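## Task

Place the bolts and the screw cap in the steel pan and nothing besides them. The job only counts if everything stays put without the robot holding it, every object settles shortly after you stop, and the grippers have released and backed away at the end.

## Robot and tools

Robot: two 6-joint arms with parallel grippers, named left_arm and right_arm. The names do not refer to image sides. Scene frame: origin on the table top midway between the arms, +x out over the table, +z up, left_arm on the +y side. Base poses (URDF root link, scene frame): left_arm at (+0.018, +0.253, 0) m, quat_wxyz (+0.999, 0, 0, +0.051); right_arm at (+0.034, -0.258, 0) m, quat_wxyz (+0.997, 0, 0, +0.074). Fingers point along the gripper's +z and close along its y. end_effector_position is the pinch point between the pads, roughly 1 cm short of the fingertips. The printed hand position can be off, more so at long reach.

execute_actions(actions, pictures). actions is a list holding at most one entry.
- Empty list: sends nothing and returns the current state.
- Move: {"rows": [...], "steps": n}. n runs 1 to 15 control steps at 1/30 s each and defaults to 15. Each row covers one step, and the final row repeats if the rows run out. Every row is one list of 14 numbers covering both arms, even when only one arm moves: left_arm waist, shoulder, elbow, wrist pitch, wrist yaw, wrist roll, opening, then the same seven for right_arm. The joint values are absolute target angles in radians, the same quantities printed under Joint positions. They are not offsets. Stated ranges per arm: waist -2.618..3.054, shoulder 0.000..3.142, elbow 0.000..3.142, wrist pitch -1.571..1.571, wrist yaw -1.571..1.571, wrist roll -2.094..2.094. The real limits may differ by up to 0.036 rad. A target more than 0.036 past a limit, and farther out than the current angle, gets the whole call refused. A target beyond the real limit is clipped, and the result then reports "joint sent to its limit". Opening is an absolute value from -1 (closed) to +1 (fully open, 0.094 m pad gap).
- Wait: {"steps": n} with n up to 300. It issues no command and counts from the last result, including your reply time.
pictures (bool) controls whether camera images come back. By default they do: cam_high, cam_left_wrist and cam_right_wrist, each 504x504.

Motion limits: each step's target stays within a fixed lead of the measured angle. The leads are waist 0.202, shoulder 0.258, elbow 0.238, wrist pitch 0.573, wrist yaw and roll 0.522 rad. Targets that would move a gripper more than 70 mm in one step are scaled back. Distant targets therefore take several calls. Arms keep heading to the last row while you think, and stop once motion stalls or a step is HELD.

Result lines: the state line gives each arm's end_effector_position (m) and end_effector_quat_wxyz in the scene frame. Joint positions and Joint velocities list each arm's six joints (rad, rad/s), then pad gap (m, m/s). grip_measured is the finger opening on the command scale, with a fixed per-gripper error of about 1 mm. "joint command not followed" means the clearance check changed or blocked some joint targets. HELD marks steps where your row was not sent in full. MOTOR HOT appears at 75 °C. OVER-TEMPERATURE FAULT means an arm stopped: a 10 s halt at 90 °C, or a drop of everything it holds at 100 °C. Holding a load heats motors, so do not linger while carrying. Heat partly carries into the next scene.

Gripping: command an opening about 0.03 below grip_measured for a firm hold, or less margin for a lighter one. Pads push roughly 50-62 N, less on parts thinner than about 2 mm. Loads may get tugged now and then, and loose objects may get nudged.

zoom_image(camera, region): region is [x0, y0, x1, y1] in image pixels with origin at top-left, at most 504x504. It gives a closer look at that camera's latest image.
read_manual(section): returns only the licence texts and never moves anything.
finished_scene(scene): ends scene 1 or 2 and cannot be undone. It reports success and gives the next task. Replying without any tool call ends all remaining scenes.

Typical order: look, then open and approach above the part. Descend, close, lift, move over the container, lower, open, and back away. Finish by releasing and withdrawing, let things settle, then call finished_scene.

Avoid: knocking or dropping items off the table, dropping or slamming parts, hard pushes, and letting the arms collide or press on each other. Also avoid putting extra items in the pan, and finishing while an arm still supports an item.

Each tool is called after "Request:" by a JSON object that holds its "fn" and its "kwargs", one argument or row to a line.

## Session

Request:
{"fn": "execute_actions", "kwargs": {
  "actions": []
}}

Scene clock: 0.00 s of 5100.00 s.
left_arm: end_effector_position=(+0.3920, -0.2987, +0.3135) grip_measured=+1.000 end_effector_quat_wxyz=(+0.609, -0.142, +0.620, -0.475) | right_arm: end_effector_position=(+0.2716, -0.4279, +0.1212) grip_measured=+1.000 end_effector_quat_wxyz=(+0.261, -0.438, +0.844, -0.168)
Joint positions: left_arm=[-1.251  2.357  1.943  0.666 -0.695 -0.723  0.094] | right_arm=[-1.028  1.21   0.819 -0.704 -0.43  -1.73   0.094]
Joint velocities: left_arm=[-0.032 -0.012  0.007  0.051  0.007 -0.081  0.   ] | right_arm=[-0.012 -0.002 -0.012 -0.022  0.007 -0.037  0.   ]
Motor temperatures (°C, as the motors report them): left_arm=[23 24 25 23 25 25] | right_arm=[27 24 27 24 25 26]

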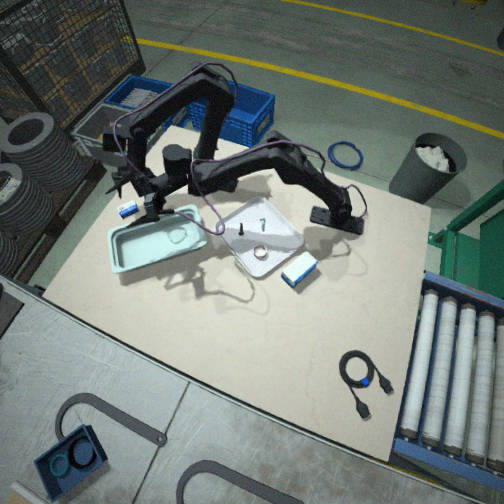

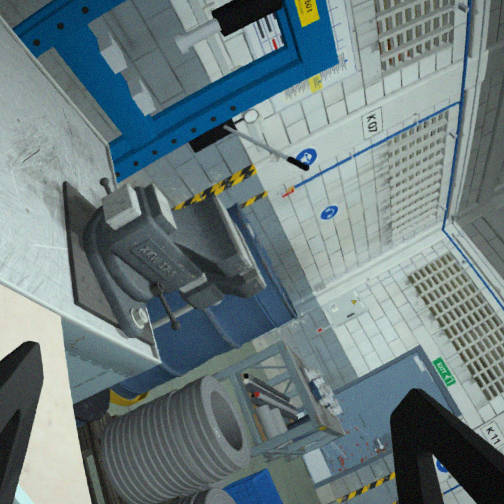

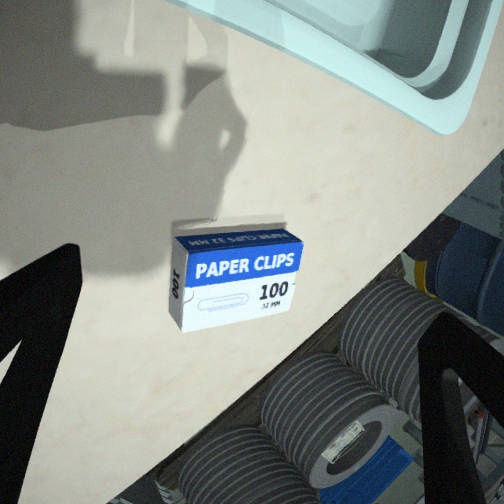

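Request:
{"fn": "zoom_image", "kwargs": {
  "camera": "cam_high",
  "region": [90,160,370,310]
}}

Request:
{"fn": "execute_actions", "kwargs": {
  "actions": [
    {"rows":[[-1.0,1.9,1.9,0.3,-0.4,-0.4,1,-1.028,1.21,0.819,-0.704,-0.43,-1.73,1]]}
  ],
  "pictures": false
}}

Request:
{"fn": "execute_actions", "kwargs": {
  "actions": [
    {"rows":[[-0.3,1.3,1.3,-1.2,0,0,1,-1.3,1.0,0.9,-0.704,0,0,1]]}
  ],
  "pictures": false
}}

Request:
{"fn": "execute_actions", "kwargs": {
  "actions": [
    {"steps":45}
  ]
}}

Region (90, 160, 370, 310) of cam_high's 504x504 image, scaled by 1.800, with more detail than that image has; it fills the top 270 rows of this view, and the rest is white.

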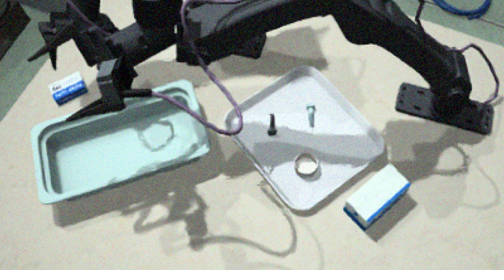

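Scene clock: 9.60 s of 5100.00 s.
left_arm: end_effector_position=(+0.4488, -0.1500, +0.4810) grip_measured=+1.000 end_effector_quat_wxyz=(+0.698, -0.059, +0.601, -0.386) | right_arm: end_effector_position=(+0.2712, -0.4283, +0.1209) grip_measured=+1.000 end_effector_quat_wxyz=(+0.259, -0.437, +0.845, -0.168)
Joint positions: left_arm=[-0.991  1.946  1.895  0.359 -0.462 -0.462  0.094] | right_arm=[-1.028  1.21   0.819 -0.704 -0.427 -1.73   0.094]
Joint velocities: left_arm=[ 0.085 -0.896 -0.002 -0.095  0.242  0.315  0.   ] | right_arm=[-0.002 -0.002  0.002 -0.022 -0.022 -0.022  0.   ]
Motor temperatures (°C, as the motors report them): left_arm=[23 27 26 25 25 25] | right_arm=[27 24 28 24 25 26]
Steps of this call (steps 1 to 90: nothing new was sent; then 6.10 s passed at rest; steps 91 to 105: all 15 steps of this action). Readings (joint positions):
91: left_arm=[-1.243 2.343 1.935 0.636 -0.668 -0.698] | right_arm=[-1.028 1.210 0.819 -0.704 -0.430 -1.730]
92: left_arm=[-1.232 2.322 1.919 0.593 -0.638 -0.669] | right_arm=[-1.028 1.210 0.819 -0.704 -0.429 -1.730]
94: left_arm=[-1.193 2.277 1.902 0.532 -0.593 -0.625] | right_arm=[-1.028 1.210 0.819 -0.704 -0.428 -1.730]
98: left_arm=[-1.093 2.175 1.895 0.451 -0.536 -0.561] | right_arm=[-1.028 1.210 0.819 -0.704 -0.427 -1.730]
105: the state above

Scene clock: 10.10 s of 5100.00 s.
left_arm: end_effector_position=(+0.4340, +0.1226, +0.3276) grip_measured=+1.000 end_effector_quat_wxyz=(+0.527, +0.080, +0.843, -0.076) | right_arm: end_effector_position=(+0.1594, -0.5290, +0.1897) grip_measured=+1.000 end_effector_quat_wxyz=(+0.271, +0.344, +0.864, -0.248)
Joint positions: left_arm=[-0.447  1.367  1.36  -0.443 -0.096 -0.095  0.094] | right_arm=[-1.3    1.004  0.882 -0.697 -0.021 -0.386  0.094]
Joint velocities: left_arm=[ 1.072 -0.173 -0.398 -1.707  0.227  0.286  0.   ] | right_arm=[-0.002  0.007  0.007 -0.037  0.139  2.498  0.   ]
Motor temperatures (°C, as the motors report them): left_arm=[23 27 26 25 25 25] | right_arm=[27 24 28 25 25 26]
Steps of this call (steps 1 to 15: all 15 steps of this action). Readings (joint positions):
1: left_arm=[-0.974 1.896 1.867 0.322 -0.402 -0.409] | right_arm=[-1.043 1.197 0.819 -0.705 -0.394 -1.678]
2: left_arm=[-0.952 1.830 1.814 0.257 -0.341 -0.355] | right_arm=[-1.081 1.172 0.819 -0.710 -0.346 -1.615]
4: left_arm=[-0.881 1.712 1.717 0.138 -0.263 -0.278] | right_arm=[-1.181 1.108 0.829 -0.710 -0.253 -1.472]
8: left_arm=[-0.714 1.523 1.542 -0.071 -0.179 -0.184] | right_arm=[-1.299 1.014 0.874 -0.700 -0.092 -1.077]
15: the state above

Scene clock: 11.60 s of 5100.00 s.
left_arm: end_effector_position=(+0.3013, +0.1959, +0.1939) grip_measured=+1.000 end_effector_quat_wxyz=(+0.175, +0.098, +0.980, -0.015) | right_arm: end_effector_position=(+0.1569, -0.5300, +0.1895) grip_measured=+1.000 end_effector_quat_wxyz=(+0.309, +0.503, +0.783, -0.199)
Joint positions: left_arm=[-0.308  1.325  1.294 -1.186 -0.007 -0.006  0.094] | right_arm=[-1.3    1.004  0.882 -0.697 -0.006 -0.007  0.094]
Joint velocities: left_arm=[-0.002 -0.022 -0.002  0.007 -0.066  0.007  0.   ] | right_arm=[-0.012  0.002 -0.017 -0.051  0.007  0.051  0.   ]
Motor temperatures (°C, as the motors report them): left_arm=[23 27 26 25 25 25] | right_arm=[27 24 28 25 25 26]
Steps of this call (steps 1 to 45: the robot went on to your last target). Readings (joint positions):
1: left_arm=[-0.411 1.362 1.348 -0.506 -0.088 -0.085] | right_arm=[-1.300 1.004 0.882 -0.697 -0.018 -0.310]
2: left_arm=[-0.379 1.359 1.337 -0.573 -0.082 -0.076] | right_arm=[-1.300 1.004 0.882 -0.697 -0.015 -0.249]
4: left_arm=[-0.336 1.355 1.320 -0.718 -0.069 -0.060] | right_arm=[-1.300 1.004 0.882 -0.697 -0.011 -0.161]
8: left_arm=[-0.308 1.341 1.296 -0.995 -0.039 -0.031] | right_arm=[-1.300 1.004 0.882 -0.697 -0.008 -0.070]
45: the state above
All arms were judged still, so your last target was given up. Only a new action makes them travel on or press farther. Fingers that are still opening or closing keep moving.

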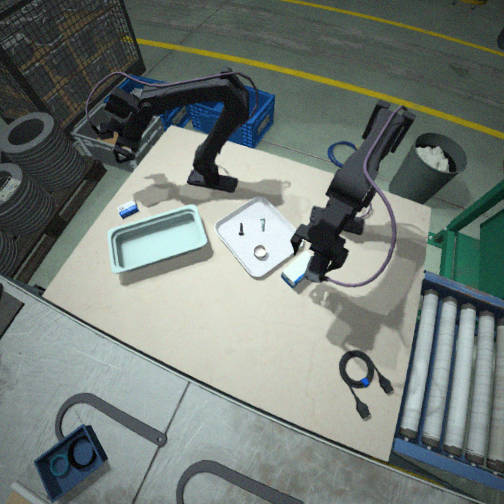

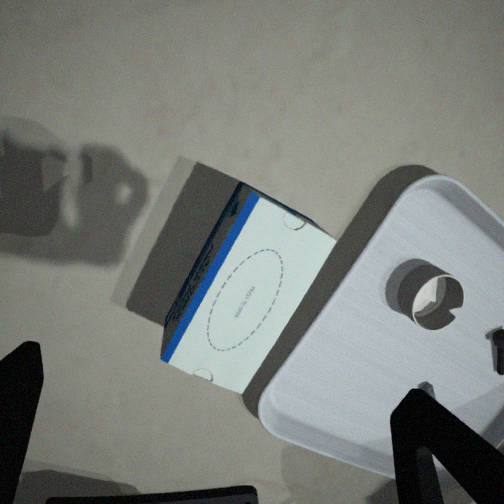

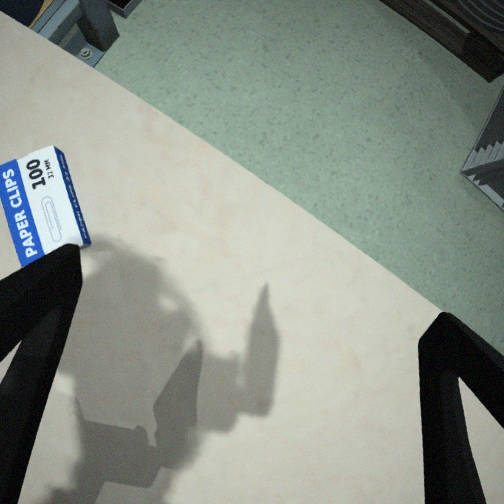

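Request:
{"fn": "execute_actions", "kwargs": {
  "actions": [
    {"rows":[[0.9,0.8,0.9,-1.0,0,0,1,-0.6,1.1,1.2,-1.3,0,0,1]]}
  ],
  "pictures": false
}}

Request:
{"fn": "execute_actions", "kwargs": {
  "actions": [
    {"steps":12}
  ],
  "pictures": false
}}

Request:
{"fn": "execute_actions", "kwargs": {
  "actions": [
    {"rows":[[0.9,0.8,0.9,-1.0,0,0,1,0.69,1.25,1.15,-1.4,0,0,0.2]]}
  ],
  "pictures": false
}}

Request:
{"fn": "execute_actions", "kwargs": {
  "actions": [
    {"steps":45}
  ]
}}

Scene clock: 25.13 s of 5100.00 s.
left_arm: end_effector_position=(+0.1607, +0.4255, +0.1923) grip_measured=+1.000 end_effector_quat_wxyz=(+0.288, -0.404, +0.858, +0.134) | right_arm: end_effector_position=(+0.2447, -0.3578, +0.2019) grip_measured=+1.000 end_effector_quat_wxyz=(+0.184, +0.217, +0.958, -0.038)
Joint positions: left_arm=[ 0.777  0.8    0.894 -1.019  0.001 -0.002  0.094] | right_arm=[-0.6    1.107  1.182 -1.267 -0.009 -0.004  0.094]
Joint velocities: left_arm=[ 2.078 -0.007  0.002  0.066 -0.066 -0.022  0.   ] | right_arm=[-0.007  0.007 -0.017 -0.198  0.037 -0.051  0.   ]
Motor temperatures (°C, as the motors report them): left_arm=[23 26 26 24 25 25] | right_arm=[27 24 29 26 25 26]
Steps of this call (steps 1 to 90: nothing new was sent; then 10.03 s passed at rest; steps 91 to 105: all 15 steps of this action). Readings (joint positions):
91: left_arm=[-0.281 1.288 1.246 -1.129 0.008 -0.003] | right_arm=[-1.269 1.022 0.923 -0.787 0.011 -0.004]
92: left_arm=[-0.221 1.220 1.160 -1.071 0.014 -0.002] | right_arm=[-1.204 1.056 0.991 -0.908 0.015 -0.004]
94: left_arm=[-0.062 1.051 0.995 -1.042 0.008 -0.002] | right_arm=[-1.051 1.103 1.109 -1.044 0.011 -0.004]
98: left_arm=[0.251 0.816 0.894 -1.054 -0.001 -0.002] | right_arm=[-0.743 1.107 1.182 -1.157 0.005 -0.004]
105: the state above

Scene clock: 25.53 s of 5100.00 s.
left_arm: end_effector_position=(+0.1391, +0.4417, +0.1926) grip_measured=+1.000 end_effector_quat_wxyz=(+0.279, -0.453, +0.833, +0.154) | right_arm: end_effector_position=(+0.2396, -0.3559, +0.1998) grip_measured=+1.000 end_effector_quat_wxyz=(+0.173, +0.218, +0.960, -0.037)
Joint positions: left_arm=[ 0.891  0.8    0.894 -1.017 -0.007 -0.002  0.094] | right_arm=[-0.6    1.107  1.182 -1.291 -0.006 -0.004  0.094]
Joint velocities: left_arm=[ 0.002 -0.017 -0.007 -0.037 -0.022 -0.066  0.   ] | right_arm=[-0.002 -0.002 -0.007 -0.022 -0.051  0.022  0.   ]
Motor temperatures (°C, as the motors report them): left_arm=[23 26 26 24 25 25] | right_arm=[27 24 29 26 25 26]
Steps of this call (steps 1 to 12: the robot went on to your last target). Readings (joint positions):
1: left_arm=[0.837 0.800 0.894 -1.017 -0.003 -0.002] | right_arm=[-0.600 1.107 1.182 -1.273 -0.008 -0.004]
2: left_arm=[0.871 0.800 0.894 -1.017 -0.006 -0.002] | right_arm=[-0.600 1.107 1.182 -1.278 -0.008 -0.004]
4: left_arm=[0.891 0.800 0.894 -1.017 -0.007 -0.002] | right_arm=[-0.600 1.107 1.182 -1.283 -0.007 -0.004]
8: left_arm=[0.891 0.800 0.894 -1.017 -0.007 -0.002] | right_arm=[-0.600 1.107 1.182 -1.289 -0.006 -0.004]
12: the state above

Scene clock: 26.03 s of 5100.00 s.
left_arm: end_effector_position=(+0.1391, +0.4417, +0.1926) grip_measured=+1.000 end_effector_quat_wxyz=(+0.279, -0.453, +0.833, +0.154) | right_arm: end_effector_position=(+0.2050, -0.1306, +0.1529) grip_measured=+0.202 end_effector_quat_wxyz=(+0.039, -0.314, +0.949, +0.012)
Joint positions: left_arm=[ 0.891  0.8    0.894 -1.017 -0.007 -0.002  0.094] | right_arm=[ 0.489  1.275  1.152 -1.365  0.002 -0.002  0.056]
Joint velocities: left_arm=[-0.012  0.012 -0.017 -0.037  0.037  0.066  0.   ] | right_arm=[ 2.176 -0.007 -0.002 -0.022 -0.037 -0.095  0.   ]
Motor temperatures (°C, as the motors report them): left_arm=[23 26 26 24 25 25] | right_arm=[27 24 29 26 25 26]
Steps of this call (steps 1 to 15: all 15 steps of this action). Readings (joint positions):
1: left_arm=[0.891 0.800 0.894 -1.017 -0.007 -0.002] | right_arm=[-0.567 1.121 1.182 -1.304 0.010 -0.002]
2: left_arm=[0.891 0.800 0.894 -1.017 -0.007 -0.002] | right_arm=[-0.499 1.146 1.182 -1.319 0.013 -0.002]
4: left_arm=[0.891 0.800 0.894 -1.017 -0.007 -0.002] | right_arm=[-0.350 1.216 1.176 -1.338 0.011 -0.002]
8: left_arm=[0.891 0.800 0.894 -1.017 -0.007 -0.002] | right_arm=[-0.048 1.276 1.152 -1.350 0.006 -0.002]
15: the state above

Scene clock: 27.53 s of 5100.00 s.
left_arm: end_effector_position=(+0.1391, +0.4417, +0.1926) grip_measured=+1.000 end_effector_quat_wxyz=(+0.279, -0.453, +0.833, +0.154) | right_arm: end_effector_position=(+0.1700, -0.1021, +0.1524) grip_measured=+0.202 end_effector_quat_wxyz=(+0.024, -0.410, +0.912, +0.014)
Joint positions: left_arm=[ 0.891  0.8    0.894 -1.017 -0.007 -0.002  0.094] | right_arm=[ 0.694  1.275  1.152 -1.391 -0.006 -0.002  0.056]
Joint velocities: left_arm=[ 0.002  0.002  0.007 -0.007  0.037  0.051  0.   ] | right_arm=[-0.002 -0.007 -0.017  0.051  0.022  0.037 -0.   ]
Motor temperatures (°C, as the motors report them): left_arm=[23 26 26 25 25 25] | right_arm=[27 24 29 26 25 26]
Steps of this call (steps 1 to 30: the robot went on to your last target; steps 31 to 45: nothing new was sent). Readings (joint positions):
1: left_arm=[0.891 0.800 0.894 -1.017 -0.007 -0.002] | right_arm=[0.566 1.275 1.152 -1.366 0.002 -0.002]
2: left_arm=[0.891 0.800 0.894 -1.017 -0.007 -0.002] | right_arm=[0.630 1.275 1.152 -1.366 -0.003 -0.002]
4: left_arm=[0.891 0.800 0.894 -1.017 -0.007 -0.002] | right_arm=[0.690 1.275 1.152 -1.373 -0.011 -0.002]
8: left_arm=[0.891 0.800 0.894 -1.017 -0.007 -0.002] | right_arm=[0.694 1.275 1.152 -1.385 -0.008 -0.002]
45: the state above
All arms were judged still, so your last target was given up. Only a new action makes them travel on or press farther. Fingers that are still opening or closing keep moving.

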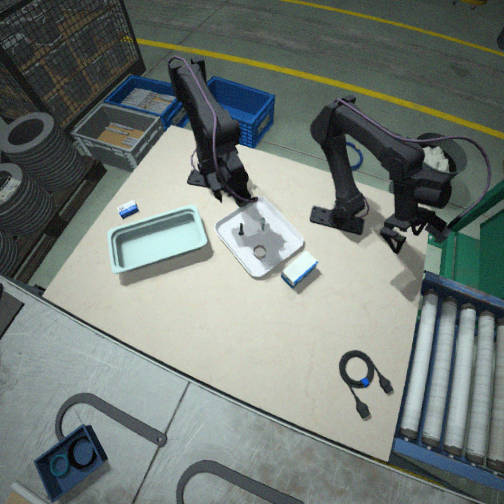

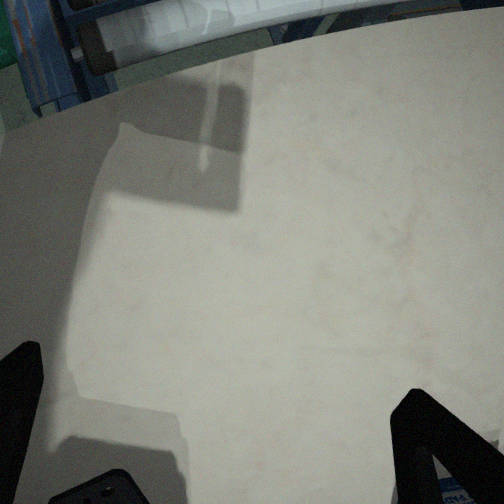

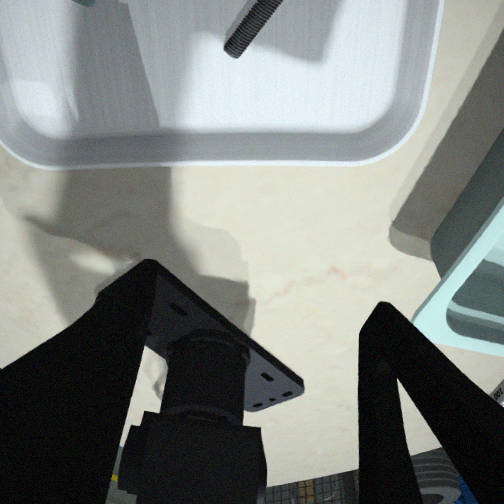

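Request:
{"fn": "execute_actions", "kwargs": {
  "actions": [
    {"rows":[[0.9,0.8,0.9,-1.0,0,0,1,0.69,1.48,0.96,-1.04,0,0.55,0.2]]}
  ],
  "pictures": false
}}

Request:
{"fn": "execute_actions", "kwargs": {
  "actions": [
    {"steps":20}
  ]
}}

Scene clock: 35.87 s of 5100.00 s.
left_arm: end_effector_position=(+0.1391, +0.4417, +0.1926) grip_measured=+1.000 end_effector_quat_wxyz=(+0.279, -0.453, +0.833, +0.154) | right_arm: end_effector_position=(+0.1854, -0.0849, +0.0559) grip_measured=+0.202 end_effector_quat_wxyz=(-0.020, -0.160, +0.987, -0.012)
Joint positions: left_arm=[ 0.891  0.8    0.894 -1.017 -0.007 -0.002  0.094] | right_arm=[ 0.694  1.503  0.949 -1.062 -0.006  0.521  0.056]
Joint velocities: left_arm=[-0.022  0.002 -0.017 -0.022  0.007  0.007  0.   ] | right_arm=[-0.002 -0.007 -0.007  0.051 -0.037  0.154  0.   ]
Motor temperatures (°C, as the motors report them): left_arm=[23 25 26 25 25 25] | right_arm=[27 24 29 25 25 26]
Steps of this call (steps 1 to 90: nothing new was sent; then 4.83 s passed at rest; steps 91 to 105: all 15 steps of this action). Readings (joint positions):
91: left_arm=[0.891 0.800 0.894 -1.017 -0.007 -0.002] | right_arm=[0.694 1.285 1.136 -1.364 -0.006 0.058]
92: left_arm=[0.891 0.800 0.894 -1.017 -0.007 -0.002] | right_arm=[0.694 1.306 1.108 -1.316 -0.006 0.131]
94: left_arm=[0.891 0.800 0.894 -1.017 -0.007 -0.002] | right_arm=[0.694 1.394 1.039 -1.217 -0.006 0.271]
98: left_arm=[0.891 0.800 0.894 -1.017 -0.007 -0.002] | right_arm=[0.694 1.516 0.953 -1.111 -0.006 0.432]
105: the state above

Scene clock: 36.53 s of 5100.00 s.
left_arm: end_effector_position=(+0.1391, +0.4417, +0.1926) grip_measured=+1.000 end_effector_quat_wxyz=(+0.279, -0.453, +0.833, +0.154) | right_arm: end_effector_position=(+0.1874, -0.0827, +0.0558) grip_measured=+0.202 end_effector_quat_wxyz=(-0.015, -0.149, +0.989, -0.009)
Joint positions: left_arm=[ 0.891  0.8    0.894 -1.017 -0.007 -0.002  0.094] | right_arm=[ 0.694  1.503  0.949 -1.051 -0.006  0.543  0.056]
Joint velocities: left_arm=[-0.002 -0.007 -0.017 -0.051 -0.066 -0.037  0.   ] | right_arm=[ 0.002  0.012  0.017 -0.022  0.037 -0.051 -0.001]
Motor temperatures (°C, as the motors report them): left_arm=[23 25 26 25 25 25] | right_arm=[27 25 29 25 25 26]
Steps of this call (steps 1 to 20: the robot went on to your last target). Readings (joint positions):
1: left_arm=[0.891 0.800 0.894 -1.017 -0.007 -0.002] | right_arm=[0.694 1.503 0.949 -1.059 -0.006 0.525]
2: left_arm=[0.891 0.800 0.894 -1.017 -0.007 -0.002] | right_arm=[0.694 1.503 0.949 -1.057 -0.006 0.529]
4: left_arm=[0.891 0.800 0.894 -1.017 -0.007 -0.002] | right_arm=[0.694 1.503 0.949 -1.054 -0.006 0.534]
8: left_arm=[0.891 0.800 0.894 -1.017 -0.007 -0.002] | right_arm=[0.694 1.503 0.949 -1.052 -0.006 0.540]
20: the state above

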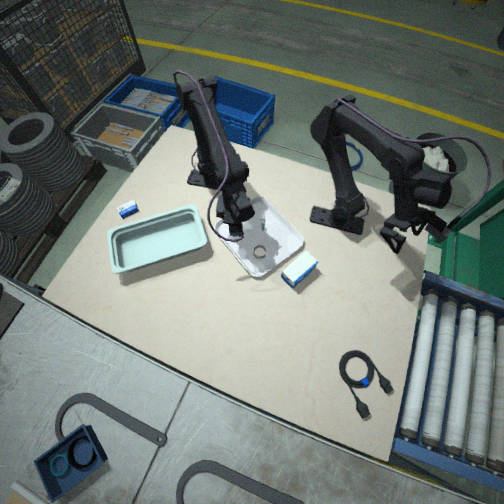

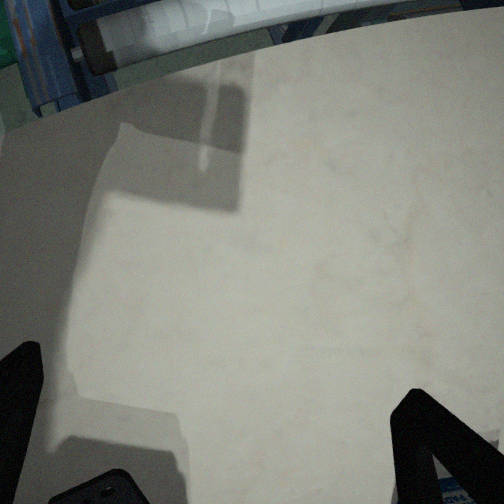

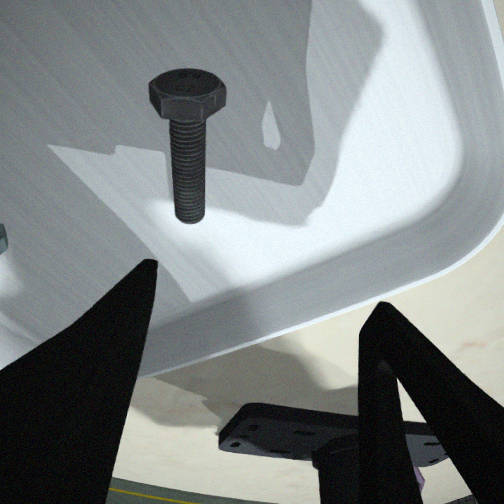

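Request:
{"fn": "execute_actions", "kwargs": {
  "actions": [
    {"rows":[[0.9,0.8,0.9,-1.0,0,0,1,0.725,1.555,0.915,-0.9,0,0.58,-0.1]]}
  ],
  "pictures": false
}}

Request:
{"fn": "execute_actions", "kwargs": {
  "actions": [
    {"steps":15}
  ]
}}

Scene clock: 42.47 s of 5100.00 s.
left_arm: end_effector_position=(+0.1391, +0.4417, +0.1926) grip_measured=+1.000 end_effector_quat_wxyz=(+0.279, -0.453, +0.833, +0.154) | right_arm: end_effector_position=(+0.1978, -0.0620, +0.0385) grip_measured=-0.098 end_effector_quat_wxyz=(+0.009, -0.147, +0.989, +0.010)
Joint positions: left_arm=[ 0.891  0.8    0.894 -1.017 -0.007 -0.002  0.094] | right_arm=[ 0.719  1.556  0.927 -0.914 -0.004  0.573  0.042]
Joint velocities: left_arm=[-0.007 -0.007  0.012 -0.007 -0.007  0.022  0.   ] | right_arm=[-0.002 -0.002 -0.007  0.022 -0.007  0.037 -0.   ]
Motor temperatures (°C, as the motors report them): left_arm=[23 25 26 26 25 25] | right_arm=[27 25 29 25 25 26]
Steps of this call (steps 1 to 15: the robot went on to your last target; steps 16 to 90: nothing new was sent; then 2.43 s passed at rest; steps 91 to 105: all 15 steps of this action). Readings (joint positions):
91: left_arm=[0.891 0.800 0.894 -1.017 -0.007 -0.002] | right_arm=[0.697 1.507 0.946 -1.037 -0.005 0.549]
92: left_arm=[0.891 0.800 0.894 -1.017 -0.007 -0.002] | right_arm=[0.703 1.515 0.942 -1.012 -0.004 0.554]
94: left_arm=[0.891 0.800 0.894 -1.017 -0.007 -0.002] | right_arm=[0.715 1.539 0.935 -0.971 -0.004 0.561]
98: left_arm=[0.891 0.800 0.894 -1.017 -0.007 -0.002] | right_arm=[0.719 1.556 0.927 -0.934 -0.004 0.569]
105: the state above

Scene clock: 42.97 s of 5100.00 s.
left_arm: end_effector_position=(+0.1391, +0.4417, +0.1926) grip_measured=+1.000 end_effector_quat_wxyz=(+0.279, -0.453, +0.833, +0.154) | right_arm: end_effector_position=(+0.1984, -0.0612, +0.0385) grip_measured=-0.098 end_effector_quat_wxyz=(+0.010, -0.146, +0.989, +0.012)
Joint positions: left_arm=[ 0.891  0.8    0.894 -1.017 -0.007 -0.002  0.094] | right_arm=[ 0.719  1.556  0.927 -0.911 -0.004  0.574  0.042]
Joint velocities: left_arm=[-0.027 -0.002  0.027  0.022 -0.007 -0.037  0.   ] | right_arm=[ 0.002  0.002 -0.012  0.051 -0.051  0.051  0.   ]
Motor temperatures (°C, as the motors report them): left_arm=[23 25 26 26 25 25] | right_arm=[27 25 29 25 25 26]
Steps of this call (steps 1 to 15: the robot went on to your last target). Readings (joint positions):
1: left_arm=[0.891 0.800 0.894 -1.017 -0.007 -0.002] | right_arm=[0.719 1.556 0.927 -0.913 -0.004 0.573]
2: left_arm=[0.891 0.800 0.894 -1.017 -0.007 -0.002] | right_arm=[0.719 1.556 0.927 -0.913 -0.004 0.573]
4: left_arm=[0.891 0.800 0.894 -1.017 -0.007 -0.002] | right_arm=[0.719 1.556 0.927 -0.912 -0.004 0.574]
8: left_arm=[0.891 0.800 0.894 -1.017 -0.007 -0.002] | right_arm=[0.719 1.556 0.927 -0.911 -0.004 0.574]
15: the state above
All arms were judged still, so your last target was given up. Only a new action makes them travel on or press farther. Fingers that are still opening or closing keep moving.

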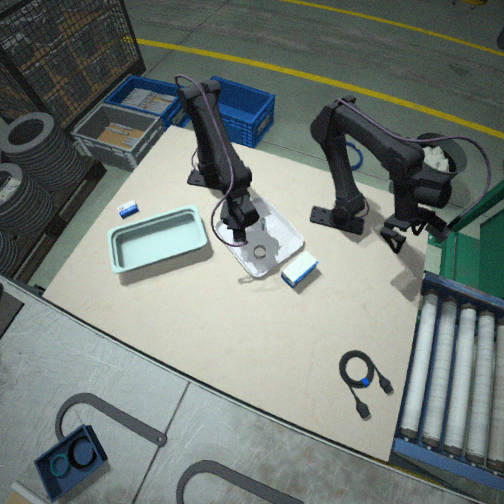

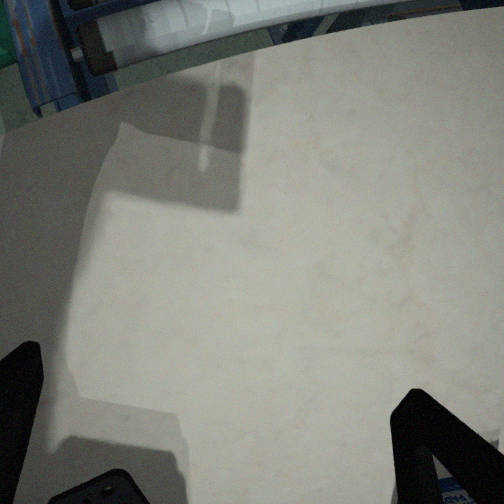

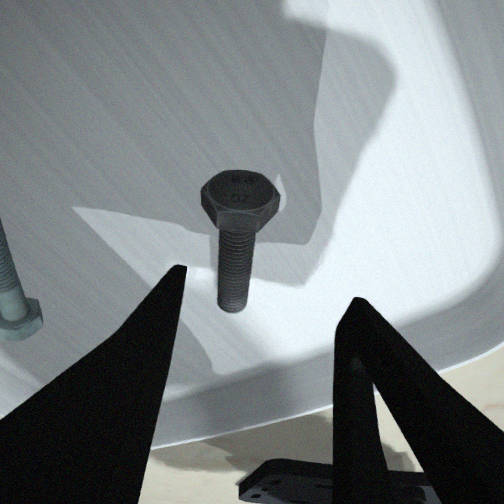

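Request:
{"fn": "execute_actions", "kwargs": {
  "actions": [
    {"rows":[[0.9,0.8,0.9,-1.0,0,0,1,0.745,1.595,0.862,-0.83,0,0.6,-0.1]]}
  ]
}}

Scene clock: 47.70 s of 5100.00 s.
left_arm: end_effector_position=(+0.1391, +0.4417, +0.1926) grip_measured=+1.000 end_effector_quat_wxyz=(+0.279, -0.453, +0.833, +0.154) | right_arm: end_effector_position=(+0.1900, -0.0637, +0.0161) grip_measured=-0.098 end_effector_quat_wxyz=(-0.001, -0.147, +0.989, +0.001)
Joint positions: left_arm=[ 0.891  0.8    0.894 -1.017 -0.007 -0.002  0.094] | right_arm=[ 0.739  1.597  0.87  -0.843 -0.003  0.593  0.042]
Joint velocities: left_arm=[-0.017 -0.012 -0.017 -0.007  0.022 -0.051  0.   ] | right_arm=[ 0.007 -0.007  0.002  0.066 -0.022  0.022 -0.001]
Motor temperatures (°C, as the motors report them): left_arm=[23 25 27 26 25 25] | right_arm=[27 25 29 25 25 26]
Steps of this call (steps 1 to 90: nothing new was sent; then 1.23 s passed at rest; steps 91 to 105: all 15 steps of this action). Readings (joint positions):
91: left_arm=[0.891 0.800 0.894 -1.017 -0.007 -0.002] | right_arm=[0.721 1.558 0.920 -0.898 -0.003 0.577]
92: left_arm=[0.891 0.800 0.894 -1.017 -0.007 -0.002] | right_arm=[0.726 1.562 0.909 -0.881 -0.003 0.580]
94: left_arm=[0.891 0.800 0.894 -1.017 -0.007 -0.002] | right_arm=[0.735 1.579 0.888 -0.864 -0.003 0.585]
98: left_arm=[0.891 0.800 0.894 -1.017 -0.007 -0.002] | right_arm=[0.739 1.597 0.870 -0.856 -0.003 0.590]
105: the state above

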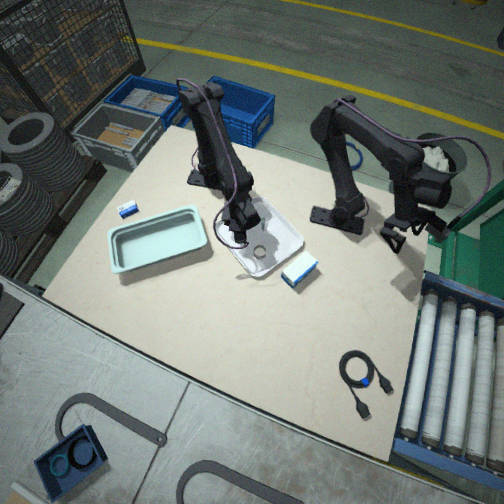

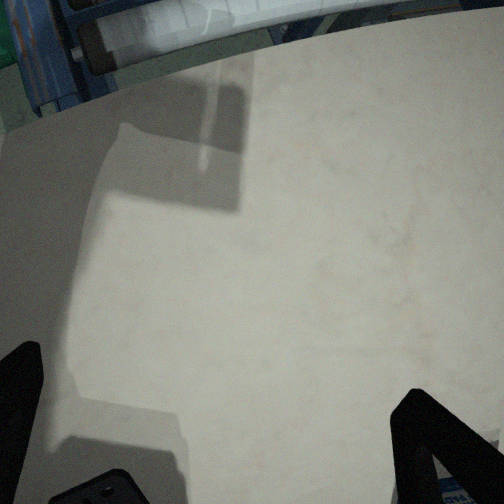

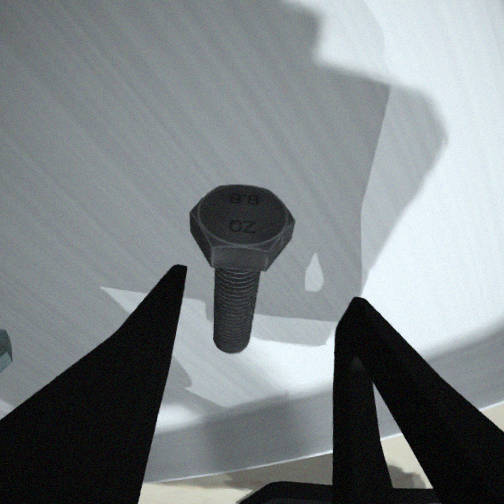

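Request:
{"fn": "execute_actions", "kwargs": {
  "actions": [
    {"rows":[[0.9,0.8,0.9,-1.0,0,0,1,0.76,1.61,0.862,-0.82,0,0.6,-0.3],[0.9,0.8,0.9,-1.0,0,0,1,0.76,1.61,0.862,-0.82,0,0.6,-0.3],[0.9,0.8,0.9,-1.0,0,0,1,0.76,1.61,0.862,-0.82,0,0.6,-0.3],[0.9,0.8,0.9,-1.0,0,0,1,0.76,1.61,0.862,-0.82,0,0.6,-0.4],[0.9,0.8,0.9,-1.0,0,0,1,0.76,1.61,0.862,-0.82,0,0.6,-0.5],[0.9,0.8,0.9,-1.0,0,0,1,0.76,1.61,0.862,-0.82,0,0.6,-0.6],[0.9,0.8,0.9,-1.0,0,0,1,0.76,1.61,0.862,-0.82,0,0.6,-0.7],[0.9,0.8,0.9,-1.0,0,0,1,0.76,1.61,0.862,-0.82,0,0.6,-0.86]]}
  ]
}}

Scene clock: 55.73 s of 5100.00 s.
left_arm: end_effector_position=(+0.1391, +0.4417, +0.1926) grip_measured=+1.000 end_effector_quat_wxyz=(+0.279, -0.453, +0.833, +0.154) | right_arm: end_effector_position=(+0.1893, -0.0591, +0.0161) grip_measured=-0.846 end_effector_quat_wxyz=(+0.004, -0.153, +0.988, +0.005)
Joint positions: left_arm=[ 0.891  0.8    0.894 -1.017 -0.007 -0.002  0.094] | right_arm=[ 0.753  1.597  0.87  -0.831 -0.003  0.594  0.007]
Joint velocities: left_arm=[ 0.012  0.007  0.017 -0.007  0.037 -0.066  0.   ] | right_arm=[-0.007  0.017  0.002 -0.066 -0.037 -0.037  0.001]
Motor temperatures (°C, as the motors report them): left_arm=[23 24 27 26 25 25] | right_arm=[27 25 29 25 25 26]
Steps of this call (steps 1 to 15: the robot went on to your last target; steps 16 to 90: nothing new was sent; then 4.53 s passed at rest; steps 91 to 105: all 15 steps of this action). Readings (joint positions):
91: left_arm=[0.891 0.800 0.894 -1.017 -0.007 -0.002] | right_arm=[0.740 1.597 0.870 -0.839 -0.003 0.594]
92: left_arm=[0.891 0.800 0.894 -1.017 -0.007 -0.002] | right_arm=[0.744 1.597 0.870 -0.838 -0.003 0.594]
94: left_arm=[0.891 0.800 0.894 -1.017 -0.007 -0.002] | right_arm=[0.751 1.597 0.870 -0.835 -0.003 0.594]
98: left_arm=[0.891 0.800 0.894 -1.017 -0.007 -0.002] | right_arm=[0.753 1.597 0.870 -0.831 -0.003 0.594]
105: the state above

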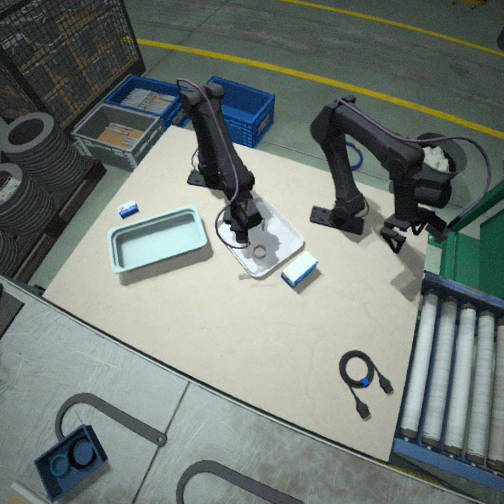

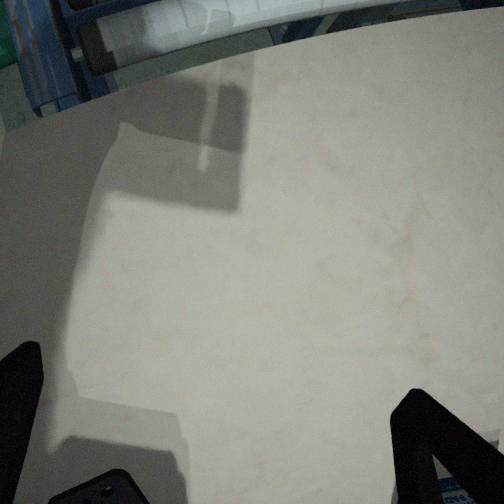

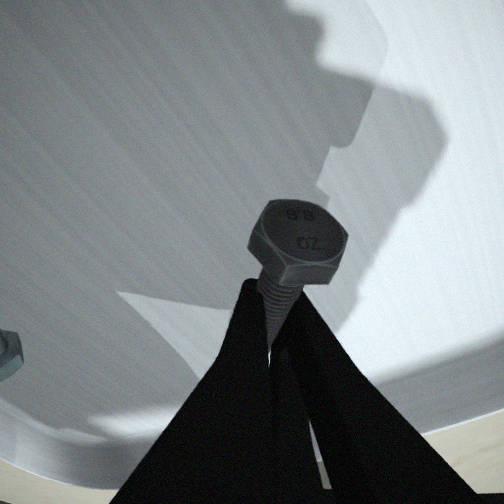

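Request:
{"fn": "execute_actions", "kwargs": {
  "actions": [
    {"rows":[[0.9,0.8,0.9,-1.0,0,0,1,0.76,1.45,1.15,-1.27,0,0.6,-0.88]]}
  ]
}}

Request:
{"fn": "execute_actions", "kwargs": {
  "actions": [
    {"rows":[[0.9,0.8,0.9,-1.0,0,0,1,-0.42,1.56,1.28,-1.27,0,0.6,-0.88]]}
  ],
  "pictures": false
}}

Request:
{"fn": "execute_actions", "kwargs": {
  "actions": [
    {"steps":15}
  ]
}}

Scene clock: 61.80 s of 5100.00 s.
left_arm: end_effector_position=(+0.1391, +0.4417, +0.1926) grip_measured=+1.000 end_effector_quat_wxyz=(+0.279, -0.453, +0.833, +0.154) | right_arm: end_effector_position=(+0.1851, -0.0644, +0.1172) grip_measured=-0.861 end_effector_quat_wxyz=(+0.010, -0.153, +0.988, +0.011)
Joint positions: left_arm=[ 0.891  0.8    0.894 -1.017 -0.007 -0.002  0.094] | right_arm=[ 0.753  1.446  1.146 -1.241 -0.003  0.594  0.007]
Joint velocities: left_arm=[ 0.012  0.012 -0.002 -0.051 -0.037  0.037  0.   ] | right_arm=[ 0.007 -0.002 -0.007 -0.198 -0.022 -0.007  0.001]
Motor temperatures (°C, as the motors report them): left_arm=[23 24 27 26 25 25] | right_arm=[27 25 29 25 25 26]
Steps of this call (steps 1 to 15: the robot went on to your last target; steps 16 to 90: nothing new was sent; then 2.57 s passed at rest; steps 91 to 105: all 15 steps of this action). Readings (joint positions):
91: left_arm=[0.891 0.800 0.894 -1.017 -0.007 -0.002] | right_arm=[0.753 1.593 0.893 -0.880 -0.003 0.594]
92: left_arm=[0.891 0.800 0.894 -1.017 -0.007 -0.002] | right_arm=[0.753 1.583 0.932 -0.955 -0.003 0.594]
94: left_arm=[0.891 0.800 0.894 -1.017 -0.007 -0.002] | right_arm=[0.753 1.538 1.028 -1.064 -0.003 0.594]
98: left_arm=[0.891 0.800 0.894 -1.017 -0.007 -0.002] | right_arm=[0.753 1.448 1.143 -1.154 -0.003 0.594]
105: the state above

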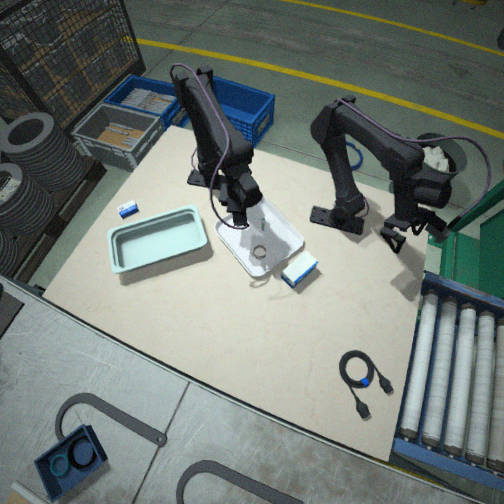

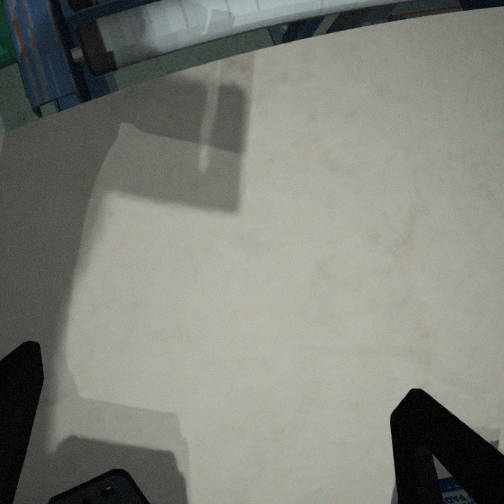

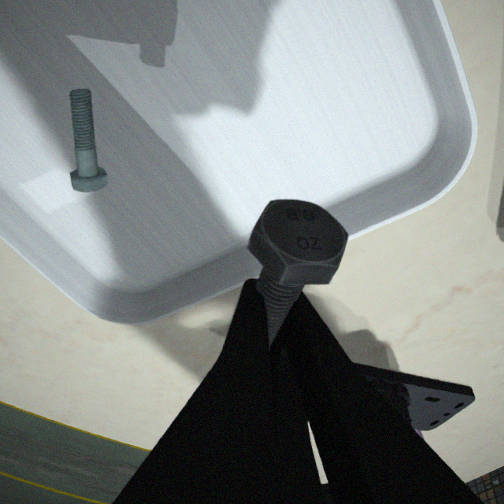

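Scene clock: 62.30 s of 5100.00 s.
left_arm: end_effector_position=(+0.1391, +0.4417, +0.1926) grip_measured=+1.000 end_effector_quat_wxyz=(+0.279, -0.453, +0.833, +0.154) | right_arm: end_effector_position=(+0.3060, -0.2979, +0.1134) grip_measured=-0.861 end_effector_quat_wxyz=(+0.005, +0.365, +0.931, +0.004)
Joint positions: left_arm=[ 0.891  0.8    0.894 -1.017 -0.007 -0.002  0.094] | right_arm=[-0.3    1.576  1.253 -1.237 -0.006  0.595  0.007]
Joint velocities: left_arm=[-0.017  0.022 -0.007 -0.007 -0.022 -0.007  0.   ] | right_arm=[-2.122 -0.007  0.012  0.051  0.022 -0.051  0.001]
Motor temperatures (°C, as the motors report them): left_arm=[23 24 27 26 25 25] | right_arm=[27 25 29 25 25 26]
Steps of this call (steps 1 to 15: all 15 steps of this action). Readings (joint positions):
1: left_arm=[0.891 0.800 0.894 -1.017 -0.007 -0.002] | right_arm=[0.727 1.462 1.165 -1.262 -0.016 0.594]
2: left_arm=[0.891 0.800 0.894 -1.017 -0.007 -0.002] | right_arm=[0.672 1.491 1.197 -1.278 -0.023 0.594]
4: left_arm=[0.891 0.800 0.894 -1.017 -0.007 -0.002] | right_arm=[0.533 1.544 1.243 -1.259 -0.021 0.594]
8: left_arm=[0.891 0.800 0.894 -1.017 -0.007 -0.002] | right_arm=[0.235 1.576 1.253 -1.237 -0.014 0.594]
15: the state above

Scene clock: 62.80 s of 5100.00 s.
left_arm: end_effector_position=(+0.1391, +0.4417, +0.1926) grip_measured=+1.000 end_effector_quat_wxyz=(+0.279, -0.453, +0.833, +0.154) | right_arm: end_effector_position=(+0.2931, -0.3318, +0.1134) grip_measured=-0.861 end_effector_quat_wxyz=(-0.005, +0.423, +0.906, -0.003)
Joint positions: left_arm=[ 0.891  0.8    0.894 -1.017 -0.007 -0.002  0.094] | right_arm=[-0.425  1.576  1.253 -1.26   0.004  0.596  0.007]
Joint velocities: left_arm=[ 0.007  0.007  0.002 -0.037 -0.007 -0.051  0.   ] | right_arm=[ 0.007  0.002 -0.012 -0.081  0.022  0.037 -0.001]
Motor temperatures (°C, as the motors report them): left_arm=[23 24 27 26 25 25] | right_arm=[27 25 29 25 25 26]
Steps of this call (steps 1 to 15: the robot went on to your last target). Readings (joint positions):
1: left_arm=[0.891 0.800 0.894 -1.017 -0.007 -0.002] | right_arm=[-0.366 1.576 1.253 -1.237 -0.000 0.595]
2: left_arm=[0.891 0.800 0.894 -1.017 -0.007 -0.002] | right_arm=[-0.413 1.576 1.253 -1.238 0.007 0.596]
4: left_arm=[0.891 0.800 0.894 -1.017 -0.007 -0.002] | right_arm=[-0.446 1.576 1.253 -1.245 0.015 0.596]
8: left_arm=[0.891 0.800 0.894 -1.017 -0.007 -0.002] | right_arm=[-0.428 1.576 1.253 -1.255 0.008 0.596]
15: the state above

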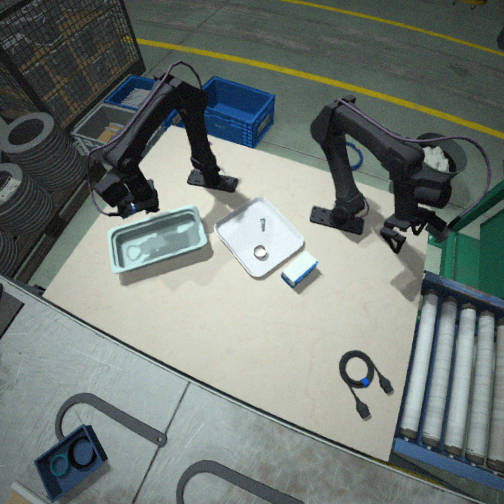

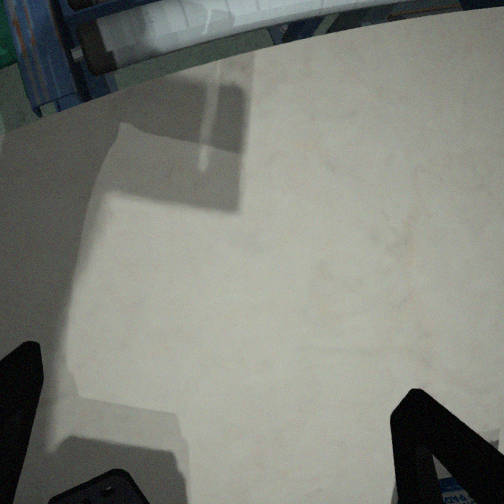

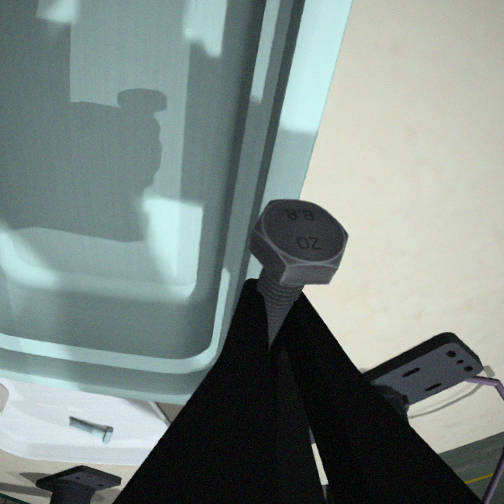

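Request:
{"fn": "execute_actions", "kwargs": {
  "actions": [
    {"rows":[[0.9,0.8,0.9,-1.0,0,0,1,-0.25,1.7,1.44,-1.29,0,0.75,-0.88]]}
  ]
}}

Scene clock: 66.87 s of 5100.00 s.
left_arm: end_effector_position=(+0.1391, +0.4417, +0.1926) grip_measured=+1.000 end_effector_quat_wxyz=(+0.279, -0.453, +0.833, +0.154) | right_arm: end_effector_position=(+0.3395, -0.2855, +0.1178) grip_measured=-0.861 end_effector_quat_wxyz=(-0.002, +0.405, +0.914, +0.002)
Joint positions: left_arm=[ 0.891  0.8    0.894 -1.017 -0.007 -0.002  0.094] | right_arm=[-0.244  1.708  1.413 -1.278 -0.006  0.738  0.007]
Joint velocities: left_arm=[-0.007 -0.007 -0.032 -0.022 -0.051 -0.037  0.   ] | right_arm=[ 0.007 -0.002  0.022 -0.007  0.037  0.007  0.   ]
Motor temperatures (°C, as the motors report them): left_arm=[23 24 27 27 25 25] | right_arm=[27 25 29 25 25 26]
Steps of this call (steps 1 to 15: the robot went on to your last target; steps 16 to 90: nothing new was sent; then 0.57 s passed at rest; steps 91 to 105: all 15 steps of this action). Readings (joint positions):
91: left_arm=[0.891 0.800 0.894 -1.017 -0.007 -0.002] | right_arm=[-0.406 1.595 1.281 -1.286 0.014 0.622]
92: left_arm=[0.891 0.800 0.894 -1.017 -0.007 -0.002] | right_arm=[-0.366 1.628 1.329 -1.307 0.018 0.648]
94: left_arm=[0.891 0.800 0.894 -1.017 -0.007 -0.002] | right_arm=[-0.282 1.683 1.397 -1.283 0.010 0.681]
98: left_arm=[0.891 0.800 0.894 -1.017 -0.007 -0.002] | right_arm=[-0.234 1.708 1.413 -1.269 -0.006 0.717]
105: the state above

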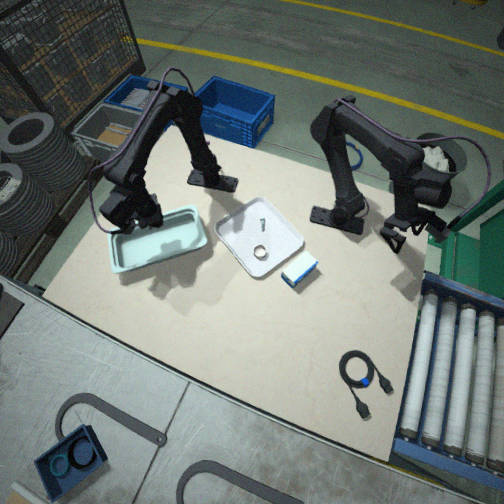

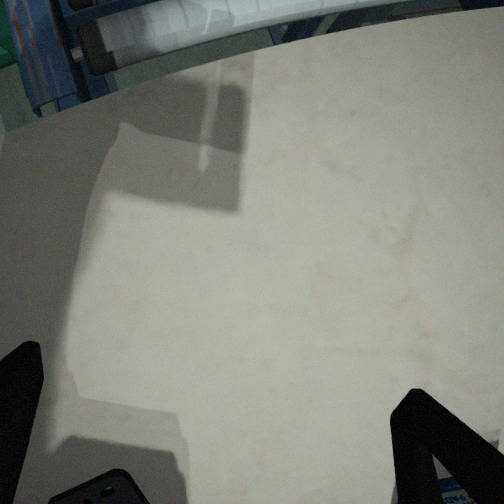

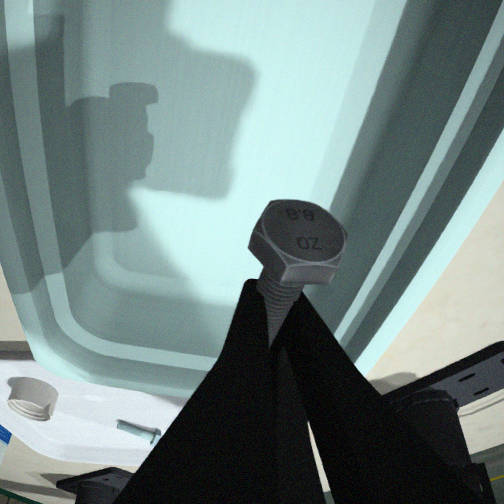

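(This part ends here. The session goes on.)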